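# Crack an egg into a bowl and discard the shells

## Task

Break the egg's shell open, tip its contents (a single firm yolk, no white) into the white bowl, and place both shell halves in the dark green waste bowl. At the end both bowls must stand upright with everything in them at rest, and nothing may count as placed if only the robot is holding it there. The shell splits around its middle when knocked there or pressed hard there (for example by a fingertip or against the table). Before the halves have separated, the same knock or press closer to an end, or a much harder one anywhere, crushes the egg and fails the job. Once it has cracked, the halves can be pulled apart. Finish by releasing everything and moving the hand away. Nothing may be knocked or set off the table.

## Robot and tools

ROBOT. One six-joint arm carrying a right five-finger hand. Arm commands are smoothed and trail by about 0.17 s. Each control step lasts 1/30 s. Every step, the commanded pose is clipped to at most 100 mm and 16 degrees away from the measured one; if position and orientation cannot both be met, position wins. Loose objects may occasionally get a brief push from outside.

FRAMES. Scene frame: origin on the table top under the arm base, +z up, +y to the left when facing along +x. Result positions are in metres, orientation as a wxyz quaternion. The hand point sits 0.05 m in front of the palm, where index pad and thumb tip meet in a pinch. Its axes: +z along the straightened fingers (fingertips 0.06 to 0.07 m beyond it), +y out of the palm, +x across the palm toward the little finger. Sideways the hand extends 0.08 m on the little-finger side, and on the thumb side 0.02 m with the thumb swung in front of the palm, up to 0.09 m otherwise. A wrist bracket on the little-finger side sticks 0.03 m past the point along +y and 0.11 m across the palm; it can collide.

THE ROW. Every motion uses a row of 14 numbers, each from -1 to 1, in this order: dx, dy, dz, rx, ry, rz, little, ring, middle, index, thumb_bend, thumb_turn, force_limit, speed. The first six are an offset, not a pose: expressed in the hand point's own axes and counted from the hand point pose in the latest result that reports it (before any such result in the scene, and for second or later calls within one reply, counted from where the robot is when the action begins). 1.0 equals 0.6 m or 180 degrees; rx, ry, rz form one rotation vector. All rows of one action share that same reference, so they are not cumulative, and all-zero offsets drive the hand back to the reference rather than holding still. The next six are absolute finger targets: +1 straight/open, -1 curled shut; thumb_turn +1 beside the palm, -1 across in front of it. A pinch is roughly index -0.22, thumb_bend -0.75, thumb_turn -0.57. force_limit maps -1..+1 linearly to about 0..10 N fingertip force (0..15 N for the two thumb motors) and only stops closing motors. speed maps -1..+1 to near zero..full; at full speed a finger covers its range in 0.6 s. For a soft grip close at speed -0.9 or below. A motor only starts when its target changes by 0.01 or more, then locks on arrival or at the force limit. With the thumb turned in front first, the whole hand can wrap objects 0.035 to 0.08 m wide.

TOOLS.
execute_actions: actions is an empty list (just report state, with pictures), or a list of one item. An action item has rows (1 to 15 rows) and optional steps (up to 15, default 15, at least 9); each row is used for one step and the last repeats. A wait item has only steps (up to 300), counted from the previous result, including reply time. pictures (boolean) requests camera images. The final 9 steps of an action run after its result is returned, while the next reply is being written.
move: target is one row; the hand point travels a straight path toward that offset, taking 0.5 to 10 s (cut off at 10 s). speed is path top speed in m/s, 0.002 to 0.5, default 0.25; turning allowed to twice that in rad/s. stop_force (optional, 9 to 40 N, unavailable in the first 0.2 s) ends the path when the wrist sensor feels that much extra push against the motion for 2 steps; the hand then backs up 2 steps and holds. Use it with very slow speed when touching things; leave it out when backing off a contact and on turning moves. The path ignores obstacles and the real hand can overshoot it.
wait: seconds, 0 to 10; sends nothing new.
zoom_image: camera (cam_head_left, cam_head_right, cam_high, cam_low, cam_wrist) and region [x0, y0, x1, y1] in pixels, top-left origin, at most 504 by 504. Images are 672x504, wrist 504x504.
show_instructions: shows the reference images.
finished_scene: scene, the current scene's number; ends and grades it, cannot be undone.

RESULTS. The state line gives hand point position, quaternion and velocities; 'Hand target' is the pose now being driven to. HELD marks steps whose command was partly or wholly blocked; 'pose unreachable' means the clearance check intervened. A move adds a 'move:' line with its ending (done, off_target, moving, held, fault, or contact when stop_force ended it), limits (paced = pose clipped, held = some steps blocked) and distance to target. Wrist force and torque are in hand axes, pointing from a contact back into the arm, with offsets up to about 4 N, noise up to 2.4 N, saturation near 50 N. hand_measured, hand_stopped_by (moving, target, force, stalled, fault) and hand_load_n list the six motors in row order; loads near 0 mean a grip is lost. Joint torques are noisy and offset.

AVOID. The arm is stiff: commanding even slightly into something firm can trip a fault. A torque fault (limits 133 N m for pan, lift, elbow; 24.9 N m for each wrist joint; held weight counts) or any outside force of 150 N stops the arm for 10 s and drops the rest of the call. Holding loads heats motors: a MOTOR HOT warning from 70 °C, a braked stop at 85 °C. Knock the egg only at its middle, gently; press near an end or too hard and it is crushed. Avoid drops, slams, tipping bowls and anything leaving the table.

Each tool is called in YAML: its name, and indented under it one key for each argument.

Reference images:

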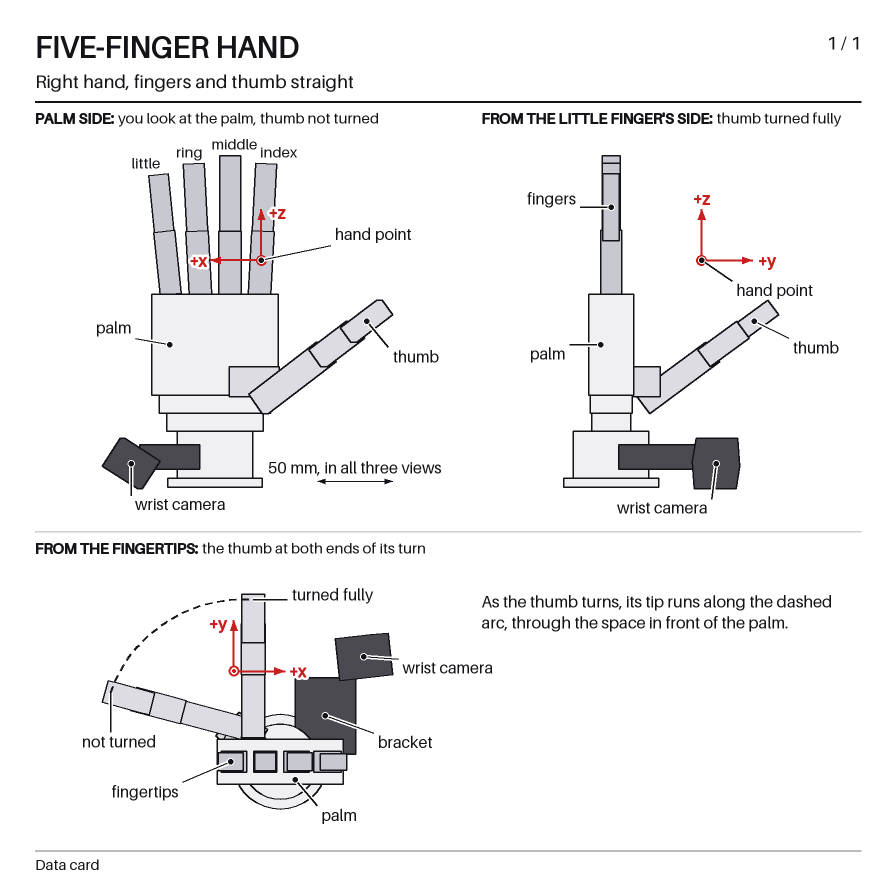

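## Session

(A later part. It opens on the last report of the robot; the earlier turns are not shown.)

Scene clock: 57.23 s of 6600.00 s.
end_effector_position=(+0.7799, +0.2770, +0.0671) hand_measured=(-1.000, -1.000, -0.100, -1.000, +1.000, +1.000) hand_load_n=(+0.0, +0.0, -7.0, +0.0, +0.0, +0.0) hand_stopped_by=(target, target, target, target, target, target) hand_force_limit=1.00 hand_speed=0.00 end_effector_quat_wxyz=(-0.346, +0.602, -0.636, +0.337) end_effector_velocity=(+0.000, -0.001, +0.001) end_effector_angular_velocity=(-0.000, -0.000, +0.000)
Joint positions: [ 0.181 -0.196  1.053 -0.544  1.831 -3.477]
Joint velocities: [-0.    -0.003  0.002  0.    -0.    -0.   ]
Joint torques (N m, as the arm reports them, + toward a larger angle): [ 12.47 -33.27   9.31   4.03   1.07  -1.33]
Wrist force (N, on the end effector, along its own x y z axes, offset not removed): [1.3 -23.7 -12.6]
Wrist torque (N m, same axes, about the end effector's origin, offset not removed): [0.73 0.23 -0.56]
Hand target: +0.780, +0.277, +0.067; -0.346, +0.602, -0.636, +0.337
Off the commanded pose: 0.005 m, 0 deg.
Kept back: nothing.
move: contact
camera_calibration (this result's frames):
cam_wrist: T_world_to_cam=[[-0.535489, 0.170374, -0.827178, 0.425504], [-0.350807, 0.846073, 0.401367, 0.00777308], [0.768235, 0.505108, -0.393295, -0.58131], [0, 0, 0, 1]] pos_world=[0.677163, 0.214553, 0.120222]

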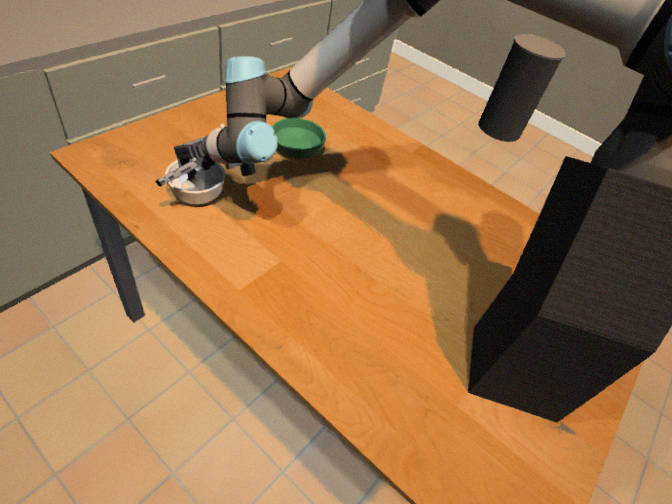

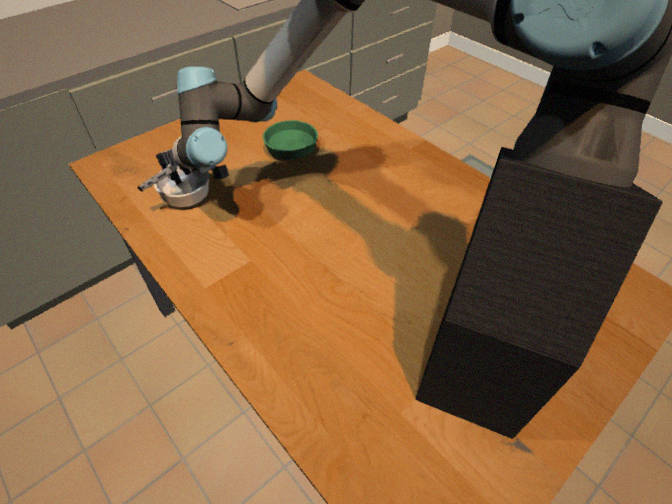

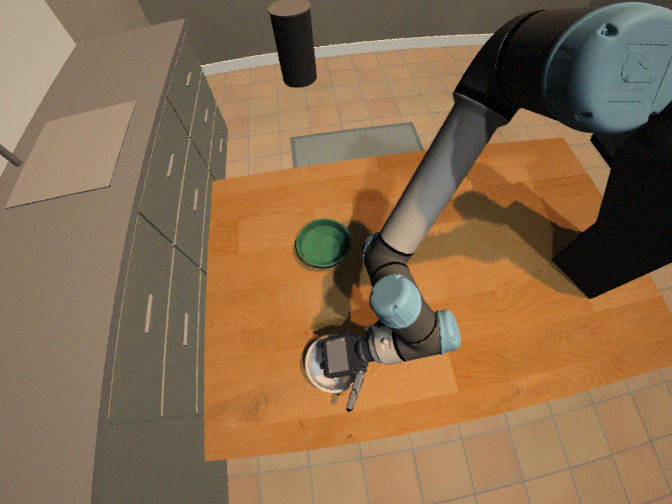

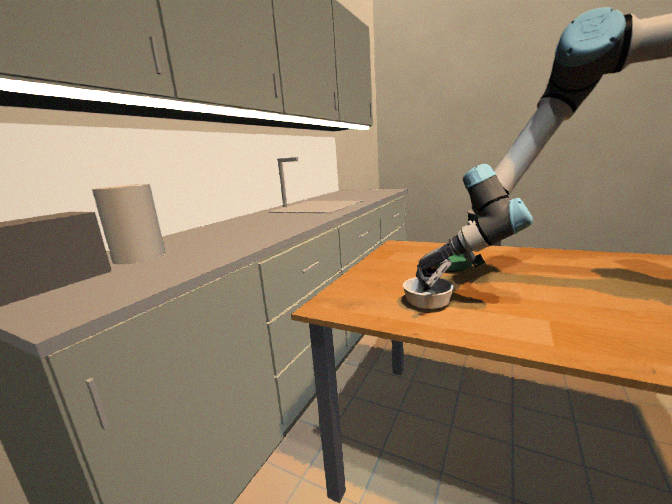

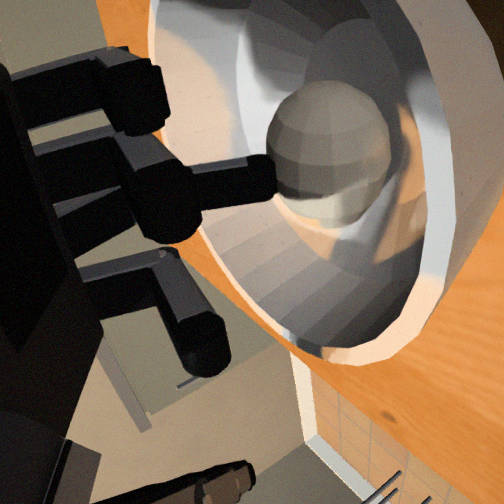

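move:
  target: [0,0.0008,0.0005,0,0,0,-1,-1,-0.1,-1,1,1,1,0]
  speed: 0.002

zoom_image:
  camera: "cam_wrist"
  region: [200, 40, 440, 280]

Scene clock: 58.37 s of 6600.00 s.
end_effector_position=(+0.7799, +0.2771, +0.0667) hand_measured=(-1.000, -1.000, -0.102, -1.000, +1.000, +1.000) hand_load_n=(+0.0, +0.0, -9.0, +0.0, +0.0, +0.0) hand_stopped_by=(target, target, target, target, target, target) hand_force_limit=1.00 hand_speed=0.00 end_effector_quat_wxyz=(-0.346, +0.602, -0.636, +0.337) end_effector_velocity=(+0.000, -0.001, -0.001) end_effector_angular_velocity=(-0.001, +0.001, -0.002)
Joint positions: [ 0.181 -0.195  1.052 -0.544  1.83  -3.477]
Joint velocities: [-0.001  0.001 -0.001  0.     0.002  0.   ]
Joint torques (N m, as the arm reports them, + toward a larger angle): [  1.21 -12.28   0.1    4.43  -0.62  -1.37]
Wrist force (N, on the end effector, along its own x y z axes, offset not removed): [1.0 -34.9 -20.2]
Wrist torque (N m, same axes, about the end effector's origin, offset not removed): [0.19 0.77 -0.72]
Hand target: +0.780, +0.277, +0.067; -0.346, +0.602, -0.636, +0.337
Off the commanded pose: 0.000 m, 0 deg.
Kept back: nothing.
move: done
camera_calibration (this result's frames):
cam_wrist: T_world_to_cam=[[-0.535389, 0.170384, -0.827241, 0.425053], [-0.350897, 0.846041, 0.401356, 0.00797839], [0.768264, 0.505158, -0.393174, -0.581601], [0, 0, 0, 1]] pos_world=[0.677192, 0.214628, 0.119749]

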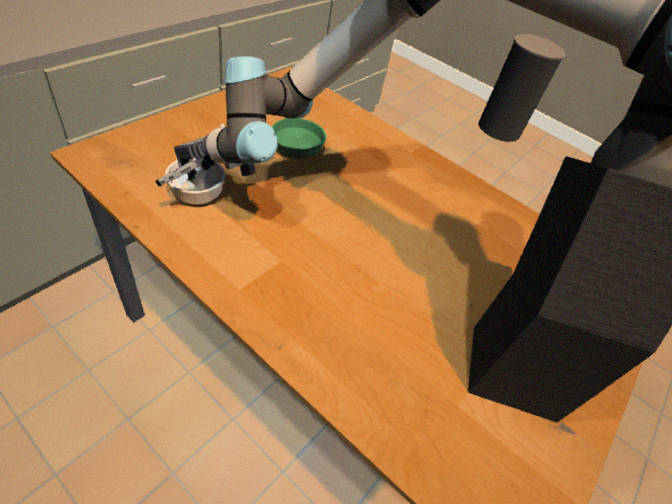

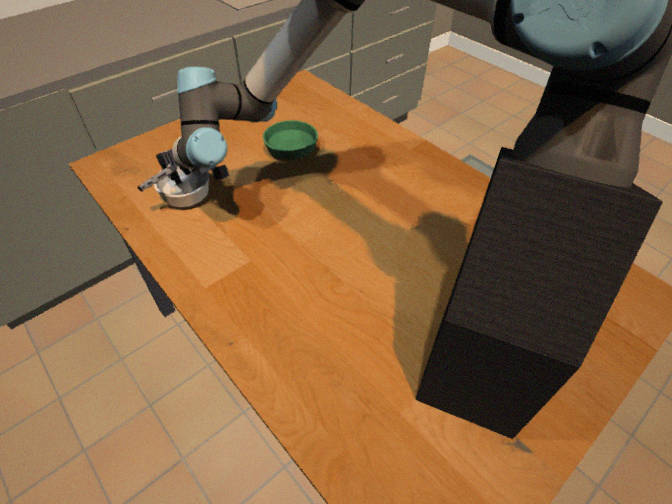

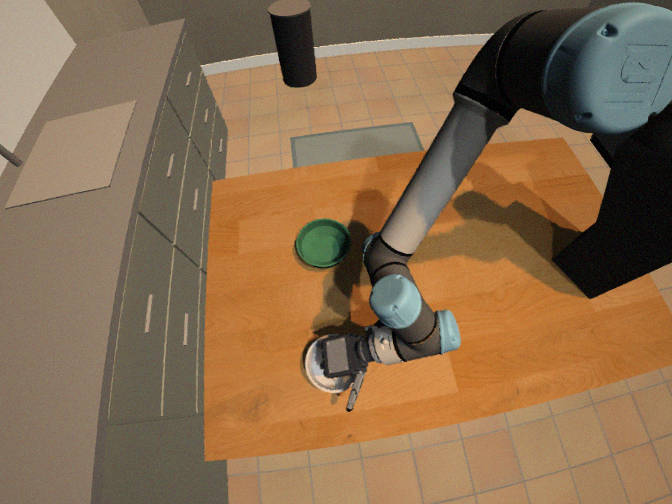

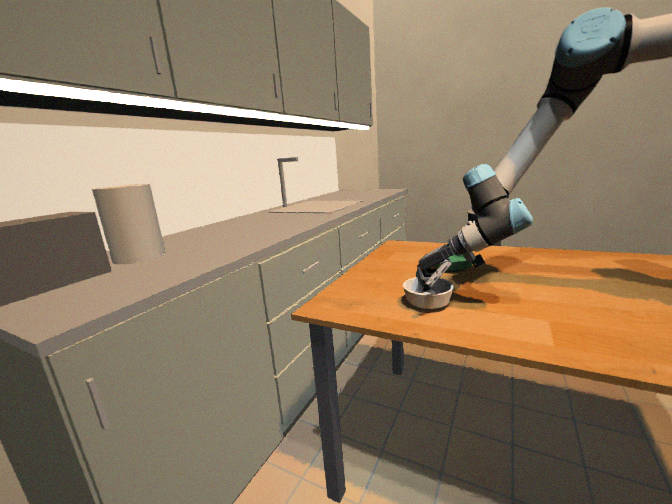

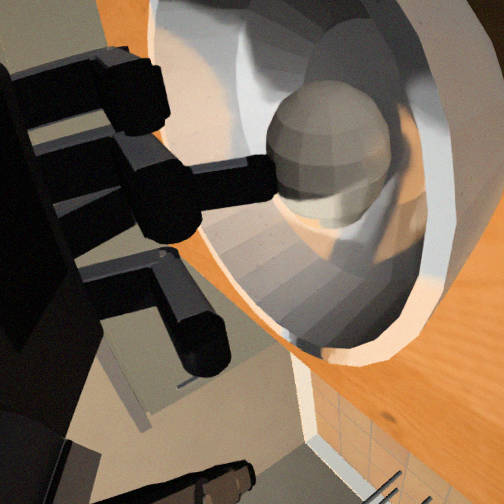

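Region (200, 40, 440, 280) of cam_wrist's 504x504 image, scaled by 2.100, with more detail than that image has.

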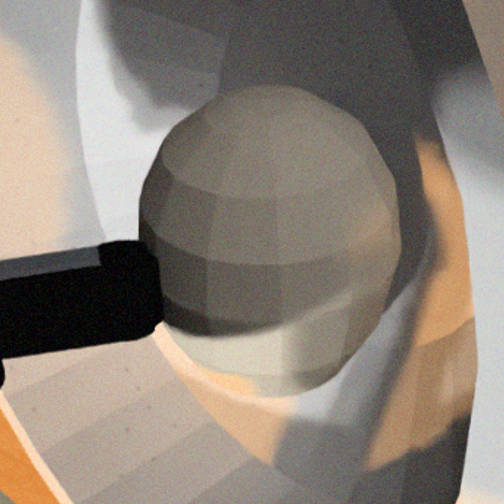

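move:
  target: [-0.002,-0.056,-0.036,0,0,0,-1,-1,-0.1,-1,1,1,1,0]
  speed: 0.04

zoom_image:
  camera: "cam_wrist"
  region: [300, 30, 500, 230]

Scene clock: 60.00 s of 6600.00 s.
end_effector_position=(+0.7797, +0.2768, +0.1064) hand_measured=(-1.000, -1.000, -0.100, -1.000, +1.000, +1.000) hand_load_n=(+0.0, +0.0, +0.0, +0.0, +0.0, +0.0) hand_stopped_by=(target, target, target, target, target, target) hand_force_limit=1.00 hand_speed=0.00 end_effector_quat_wxyz=(-0.346, +0.602, -0.636, +0.337) end_effector_velocity=(+0.000, -0.001, +0.003) end_effector_angular_velocity=(-0.001, -0.000, -0.001)
Joint positions: [ 0.208 -0.271  1.113 -0.527  1.856 -3.469]
Joint velocities: [ 0.002 -0.006  0.004  0.001  0.003  0.   ]
Joint torques (N m, as the arm reports them, + toward a larger angle): [ 39.73 -56.2   -4.58   1.51   1.71   1.71]
Wrist force (N, on the end effector, along its own x y z axes, offset not removed): [-0.7 -0.8 -0.9]
Wrist torque (N m, same axes, about the end effector's origin, offset not removed): [-0.07 0.32 0.09]
Hand target: +0.780, +0.277, +0.107; -0.346, +0.602, -0.636, +0.337
Off the commanded pose: 0.000 m, 0 deg.
Kept back: nothing.
move: done
camera_calibration (this result's frames):
cam_wrist: T_world_to_cam=[[-0.535389, 0.170407, -0.827237, 0.457773], [-0.35089, 0.846034, 0.401375, -0.00785656], [0.768268, 0.505161, -0.393163, -0.56568], [0, 0, 0, 1]] pos_world=[0.676923, 0.214398, 0.159436]

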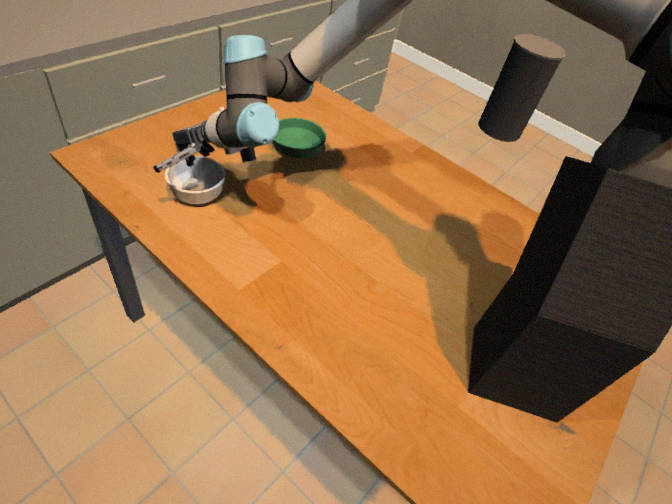

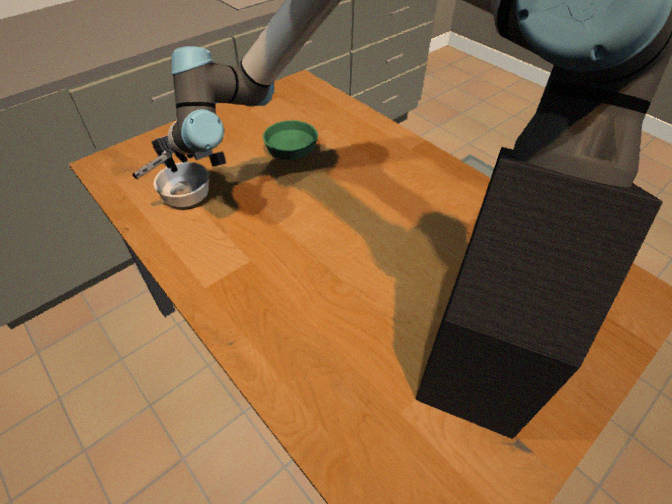

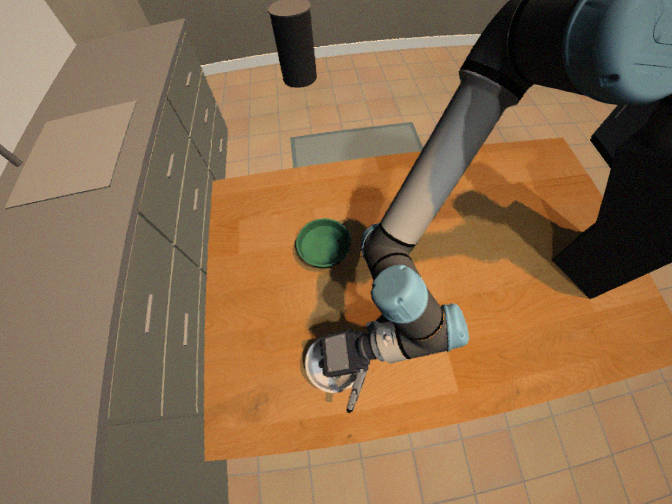

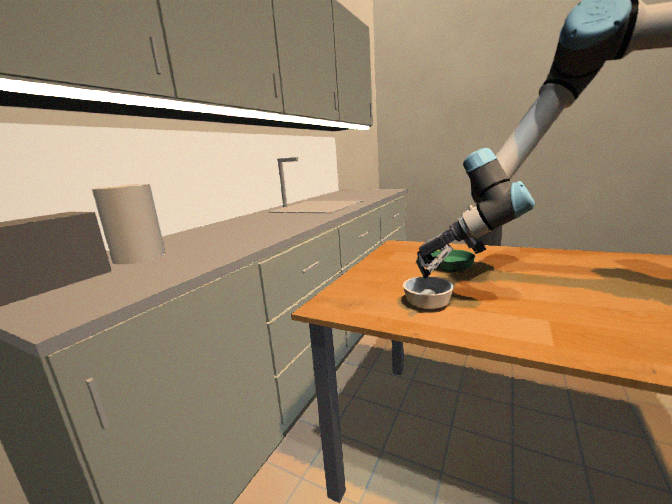

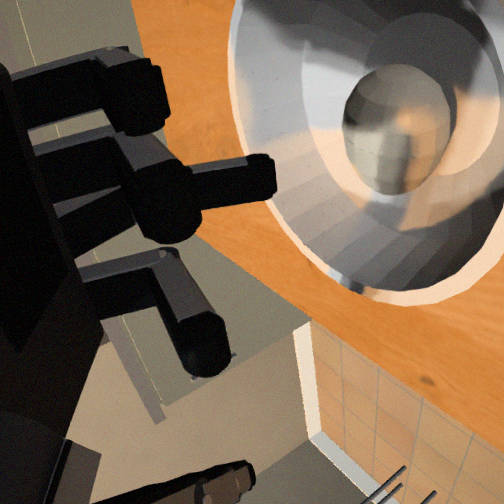

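Region (300, 30, 500, 230) of cam_wrist's 504x504 image, scaled by 2.520, with more detail than that image has.

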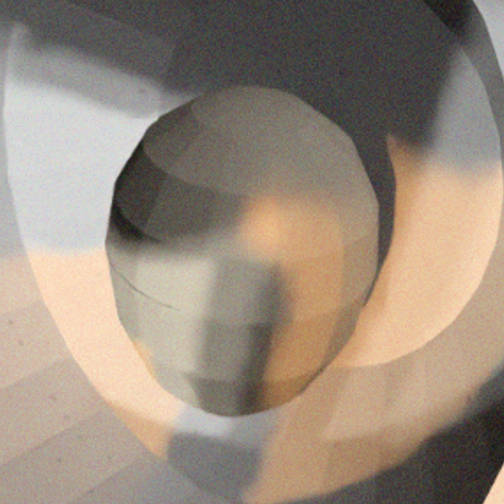

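move:
  target: [0.019,-0.013,0.018,0,0,0,-1,-1,0.13,0.13,0.62,-1,-0.2,0]
  speed: 0.03

move:
  target: [0.004,0.095,0.06,0,0,0,-1,-1,0.13,0.13,0.62,-1,-0.2,0]
  speed: 0.04

move:
  target: [0,0,0,0,0,0,-1,-1,-0.2,0.13,0.3,-1,0,-0.9]

move:
  target: [-0.001,-0.028,-0.018,0,0,0,-1,-1,-0.2,0.13,0.3,-1,0,-0.9]
  speed: 0.03

zoom_image:
  camera: "cam_head_left"
  region: [155, 130, 245, 215]

Scene clock: 62.20 s of 6600.00 s.
end_effector_position=(+0.7926, +0.2649, +0.1068) hand_measured=(-1.000, -1.000, +0.130, +0.130, +0.620, -1.000) hand_load_n=(+0.0, +0.0, +0.0, +0.0, +0.0, +0.0) hand_stopped_by=(target, target, target, target, target, target) hand_force_limit=-0.20 hand_speed=0.00 end_effector_quat_wxyz=(-0.346, +0.602, -0.636, +0.337) end_effector_velocity=(-0.000, +0.000, -0.000) end_effector_angular_velocity=(-0.000, +0.001, +0.001)
Joint positions: [ 0.191 -0.271  1.082 -0.498  1.84  -3.474]
Joint velocities: [ 0.    -0.     0.001  0.    -0.    -0.   ]
Joint torques (N m, as the arm reports them, + toward a larger angle): [ 14.06 -43.34 -14.76   1.92  -2.78  -1.18]
Wrist force (N, on the end effector, along its own x y z axes, offset not removed): [-1.9 2.5 0.7]
Wrist torque (N m, same axes, about the end effector's origin, offset not removed): [0.04 0.34 -0.21]
Hand target: +0.793, +0.265, +0.107; -0.346, +0.602, -0.636, +0.337
Off the commanded pose: 0.000 m, 0 deg.
Kept back: nothing.
move: done
camera_calibration (this result's frames):
cam_wrist: T_world_to_cam=[[-0.535394, 0.170391, -0.827237, 0.467038], [-0.350892, 0.846039, 0.401364, 0.00656048], [0.768263, 0.505159, -0.393175, -0.569416], [0, 0, 0, 1]] pos_world=[0.689813, 0.202516, 0.159838]

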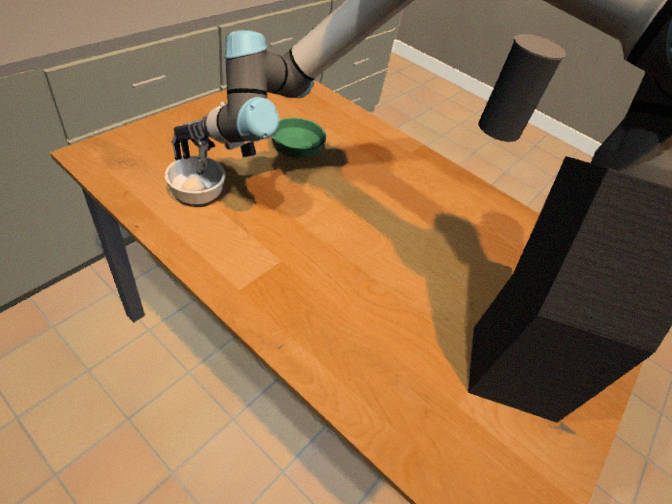

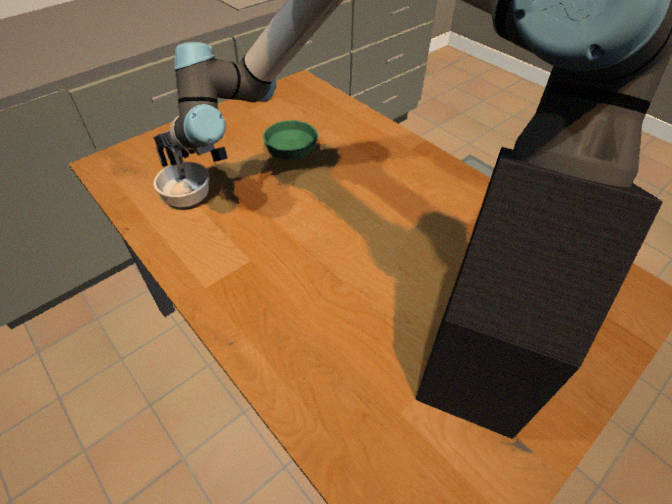

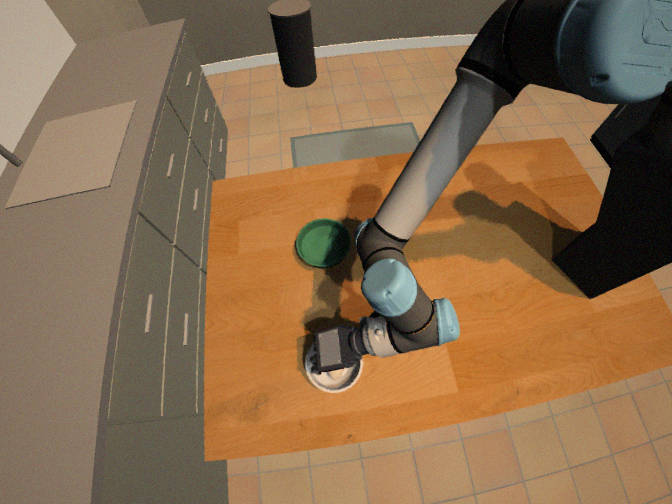

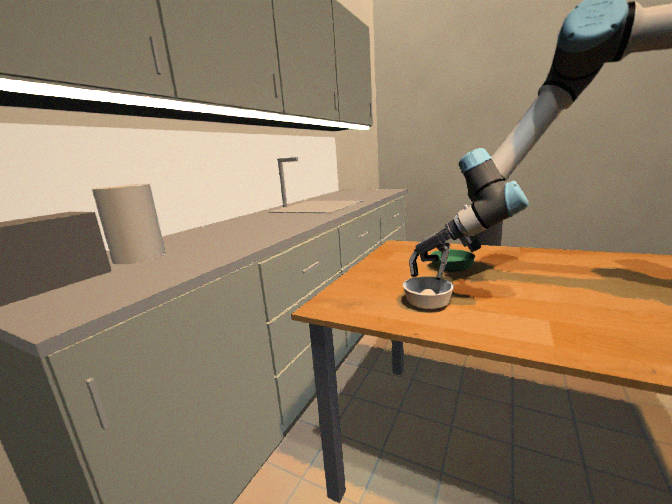

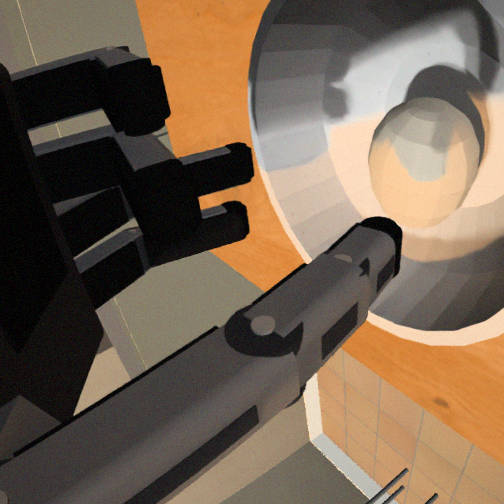

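Scene clock: 64.27 s of 6600.00 s.
end_effector_position=(+0.7925, +0.2650, +0.0396) hand_measured=(-1.000, -1.000, +0.130, +0.130, +0.620, -1.000) hand_load_n=(+0.0, +0.0, +0.0, +0.0, +0.0, +0.0) hand_stopped_by=(target, target, target, target, target, target) hand_force_limit=-0.20 hand_speed=0.00 end_effector_quat_wxyz=(-0.346, +0.602, -0.636, +0.337) end_effector_velocity=(-0.000, +0.001, -0.003) end_effector_angular_velocity=(+0.001, -0.000, +0.001)
Joint positions: [ 0.146 -0.141  0.973 -0.521  1.797 -3.488]
Joint velocities: [-0.002  0.006 -0.006 -0.    -0.003 -0.   ]
Joint torques (N m, as the arm reports them, + toward a larger angle): [ 16.18 -41.35 -14.93   0.31  -2.64  -1.39]
Wrist force (N, on the end effector, along its own x y z axes, offset not removed): [3.5 2.8 1.1]
Wrist torque (N m, same axes, about the end effector's origin, offset not removed): [0.29 -0.44 0.24]
Hand target: +0.792, +0.265, +0.039; -0.346, +0.602, -0.636, +0.337
Off the commanded pose: 0.000 m, 0 deg.
Kept back: nothing.
move: done
camera_calibration (this result's frames):
cam_wrist: T_world_to_cam=[[-0.535312, 0.170373, -0.827293, 0.411365], [-0.350904, 0.846066, 0.401297, 0.033472], [0.768314, 0.50512, -0.393124, -0.595813], [0, 0, 0, 1]] pos_world=[0.689726, 0.202552, 0.0926585]

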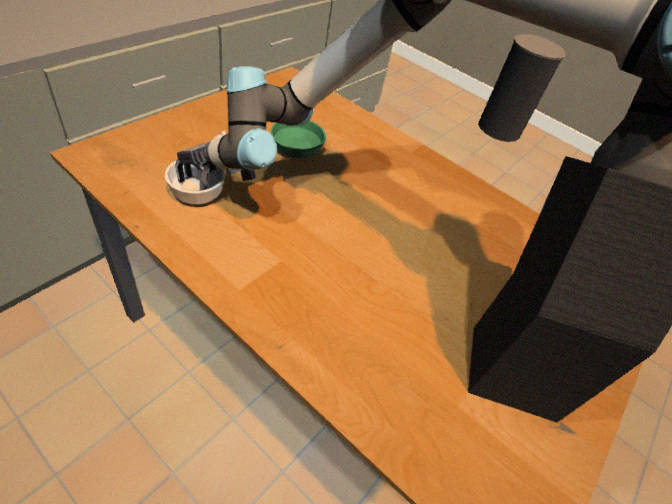

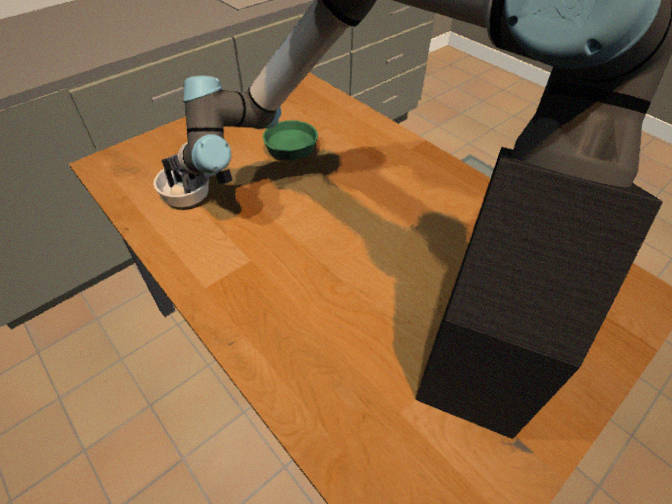

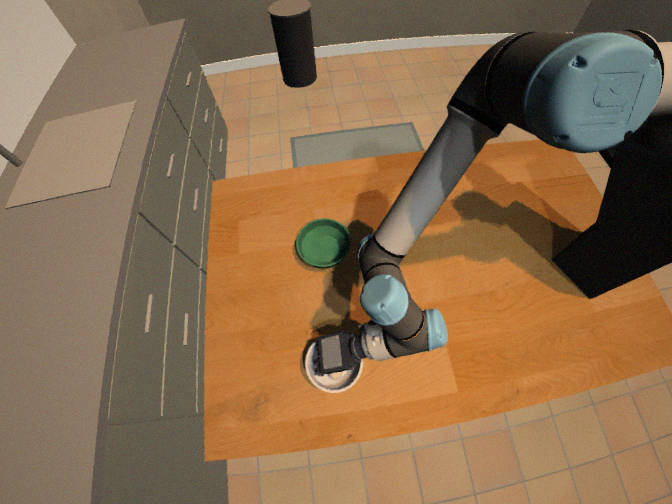

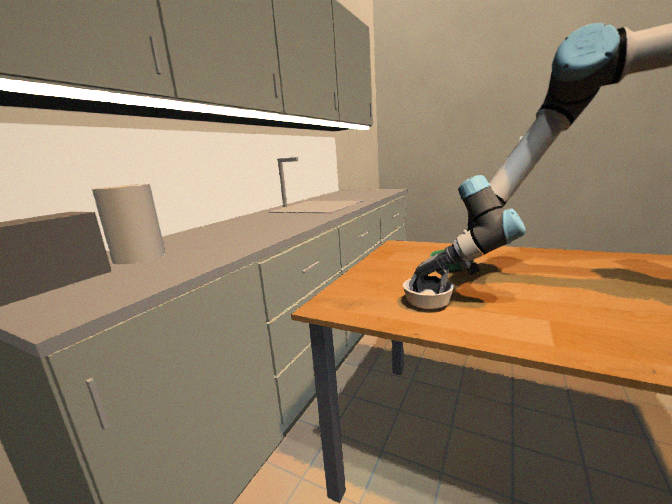

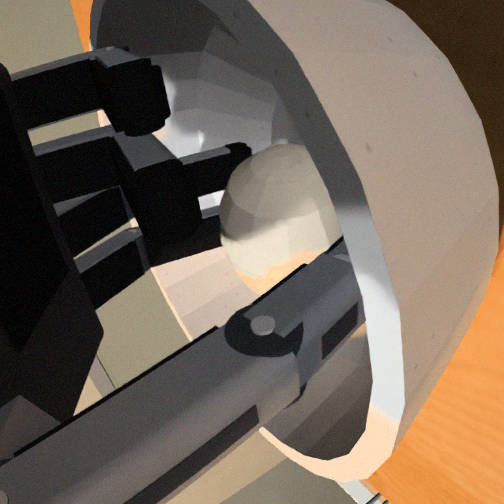

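Scene clock: 65.67 s of 6600.00 s.
end_effector_position=(+0.7925, +0.2649, +0.0396) hand_measured=(-1.000, -1.000, -0.022, +0.130, +0.506, -1.000) hand_load_n=(+0.0, +0.0, +7.5, +0.0, +7.0, +1.0) hand_stopped_by=(target, target, force, target, force, target) hand_force_limit=0.00 hand_speed=-0.90 end_effector_quat_wxyz=(-0.346, +0.602, -0.636, +0.337) end_effector_velocity=(+0.000, -0.000, +0.000) end_effector_angular_velocity=(+0.000, -0.000, -0.001)
Joint positions: [ 0.146 -0.141  0.973 -0.521  1.797 -3.488]
Joint velocities: [-0. -0. -0. -0.  0.  0.]
Joint torques (N m, as the arm reports them, + toward a larger angle): [ 32.84 -55.74  -2.79   0.61   1.97  -0.05]
Wrist force (N, on the end effector, along its own x y z axes, offset not removed): [6.6 5.4 1.4]
Wrist torque (N m, same axes, about the end effector's origin, offset not removed): [1.00 -0.99 0.55]
Hand target: +0.792, +0.265, +0.040; -0.346, +0.602, -0.636, +0.337
Off the commanded pose: 0.000 m, 0 deg.
Kept back: nothing.
move: done
camera_calibration (this result's frames):
cam_wrist: T_world_to_cam=[[-0.535327, 0.170372, -0.827284, 0.411366], [-0.350865, 0.846087, 0.401286, 0.0334778], [0.768322, 0.505084, -0.393156, -0.595797], [0, 0, 0, 1]] pos_world=[0.689726, 0.202517, 0.0926416]

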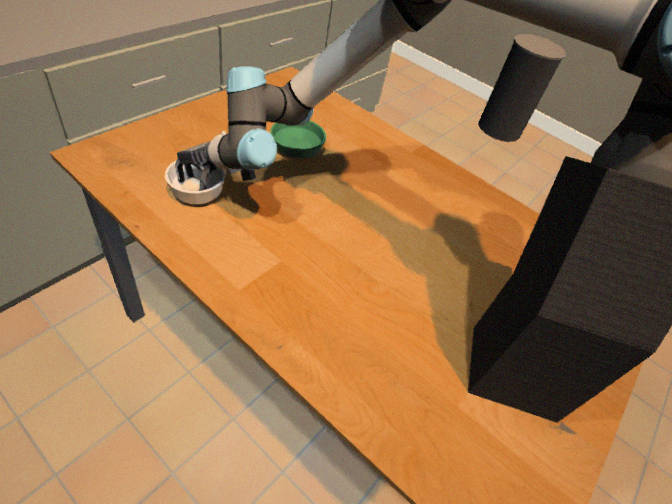

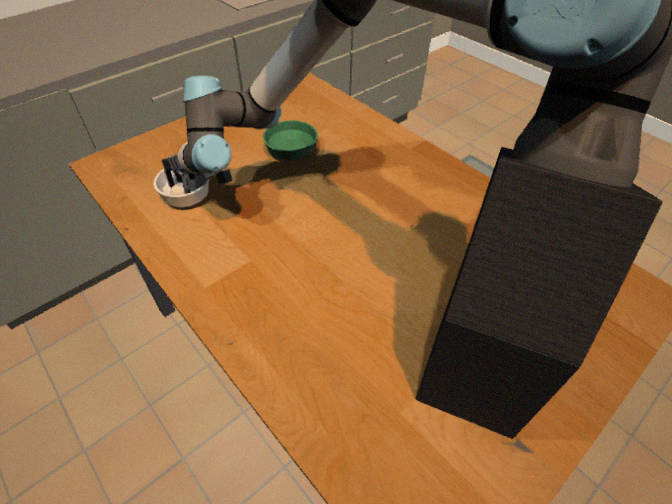

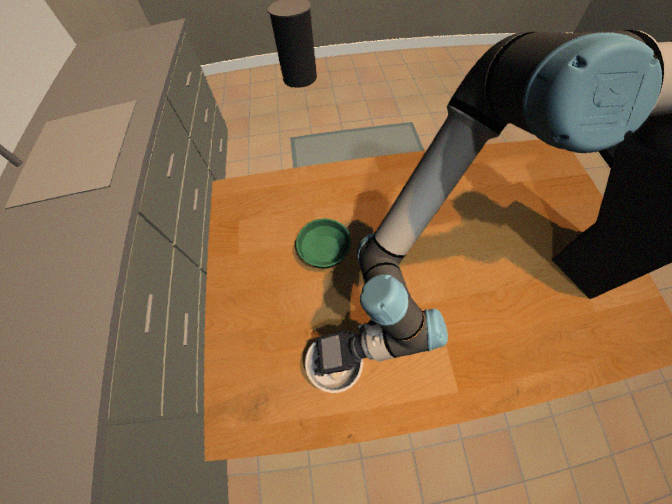

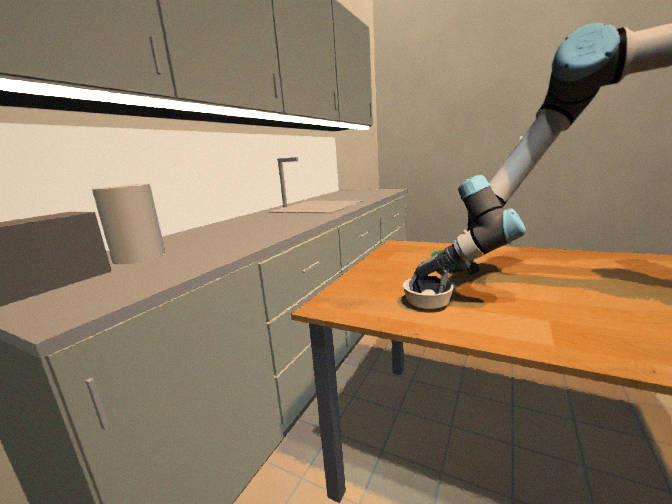

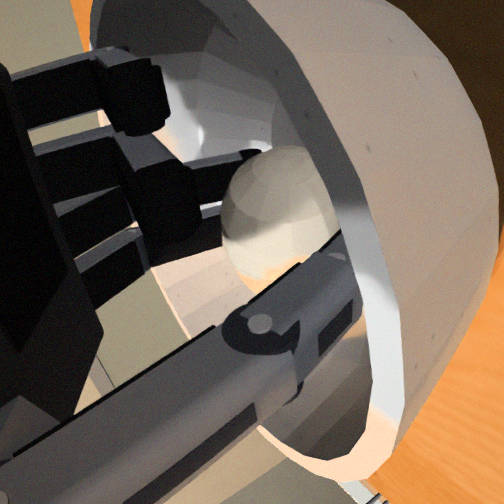

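Scene clock: 66.67 s of 6600.00 s.
end_effector_position=(+0.7924, +0.2648, +0.0593) hand_measured=(-1.000, -1.000, -0.022, +0.130, +0.506, -1.000) hand_load_n=(+0.0, +0.0, +7.5, +0.0, +7.5, +0.5) hand_stopped_by=(target, target, force, target, force, target) hand_force_limit=0.00 hand_speed=-0.90 end_effector_quat_wxyz=(-0.346, +0.602, -0.636, +0.337) end_effector_velocity=(-0.000, +0.000, +0.003) end_effector_angular_velocity=(+0.001, -0.001, +0.002)
Joint positions: [ 0.159 -0.181  1.01  -0.518  1.809 -3.484]
Joint velocities: [ 0.002 -0.005  0.005  0.001 -0.     0.   ]
Joint torques (N m, as the arm reports them, + toward a larger angle): [ 41.1  -55.28  -0.74   1.29   1.82   1.81]
Wrist force (N, on the end effector, along its own x y z axes, offset not removed): [2.4 0.0 1.3]
Wrist torque (N m, same axes, about the end effector's origin, offset not removed): [-0.19 -0.36 0.03]
Hand target: +0.792, +0.265, +0.060; -0.346, +0.602, -0.636, +0.337
Off the commanded pose: 0.000 m, 0 deg.
Kept back: nothing.
move: done
camera_calibration (this result's frames):
cam_wrist: T_world_to_cam=[[-0.535332, 0.170382, -0.827278, 0.427619], [-0.35086, 0.846084, 0.401297, 0.0256151], [0.768321, 0.505086, -0.393156, -0.587894], [0, 0, 0, 1]] pos_world=[0.689597, 0.202406, 0.112347]

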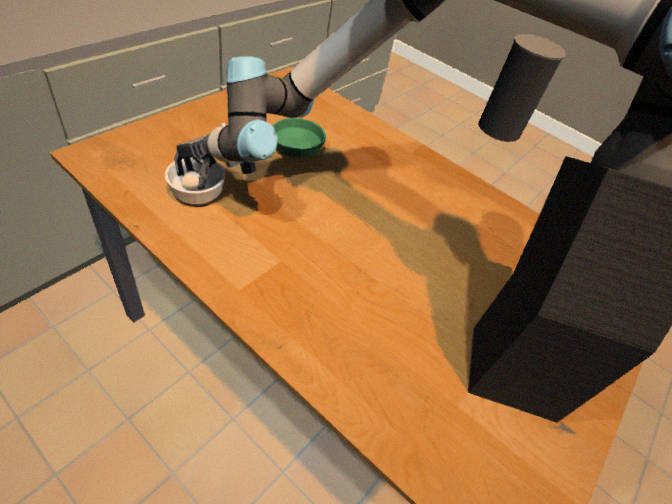

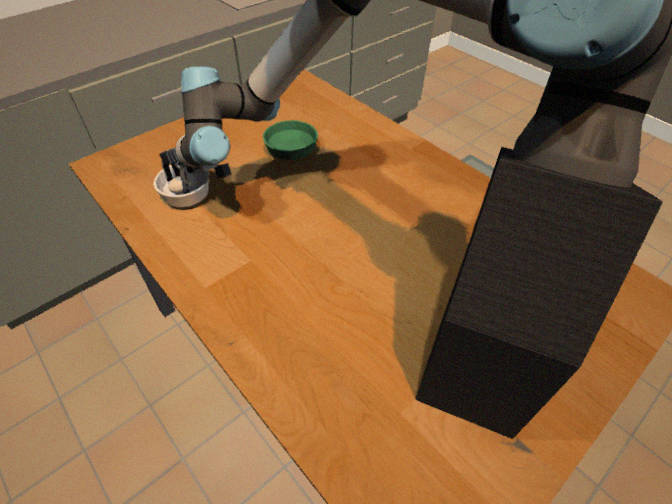

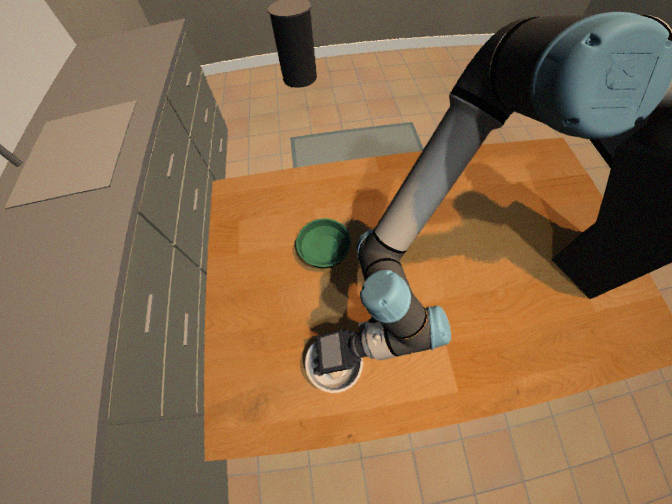

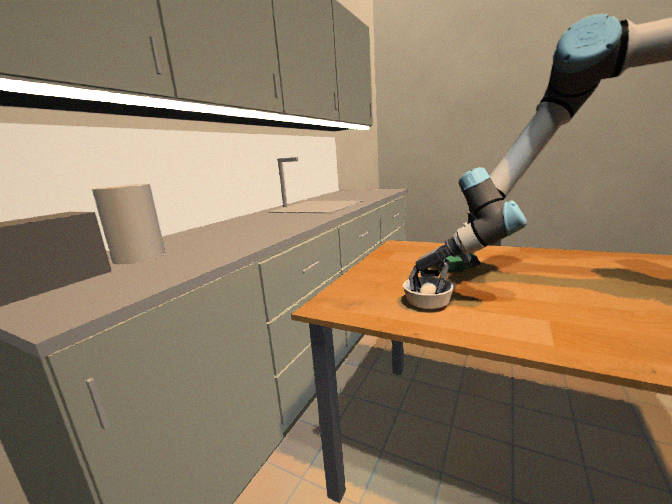

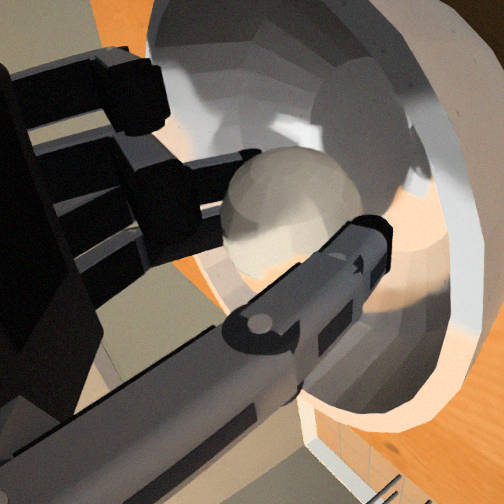

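Region (155, 130, 245, 215) of cam_head_left's 672x504 image, scaled by 5.600, with more detail than that image has.

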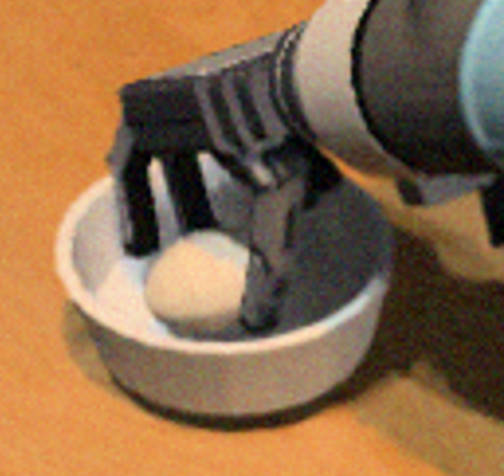

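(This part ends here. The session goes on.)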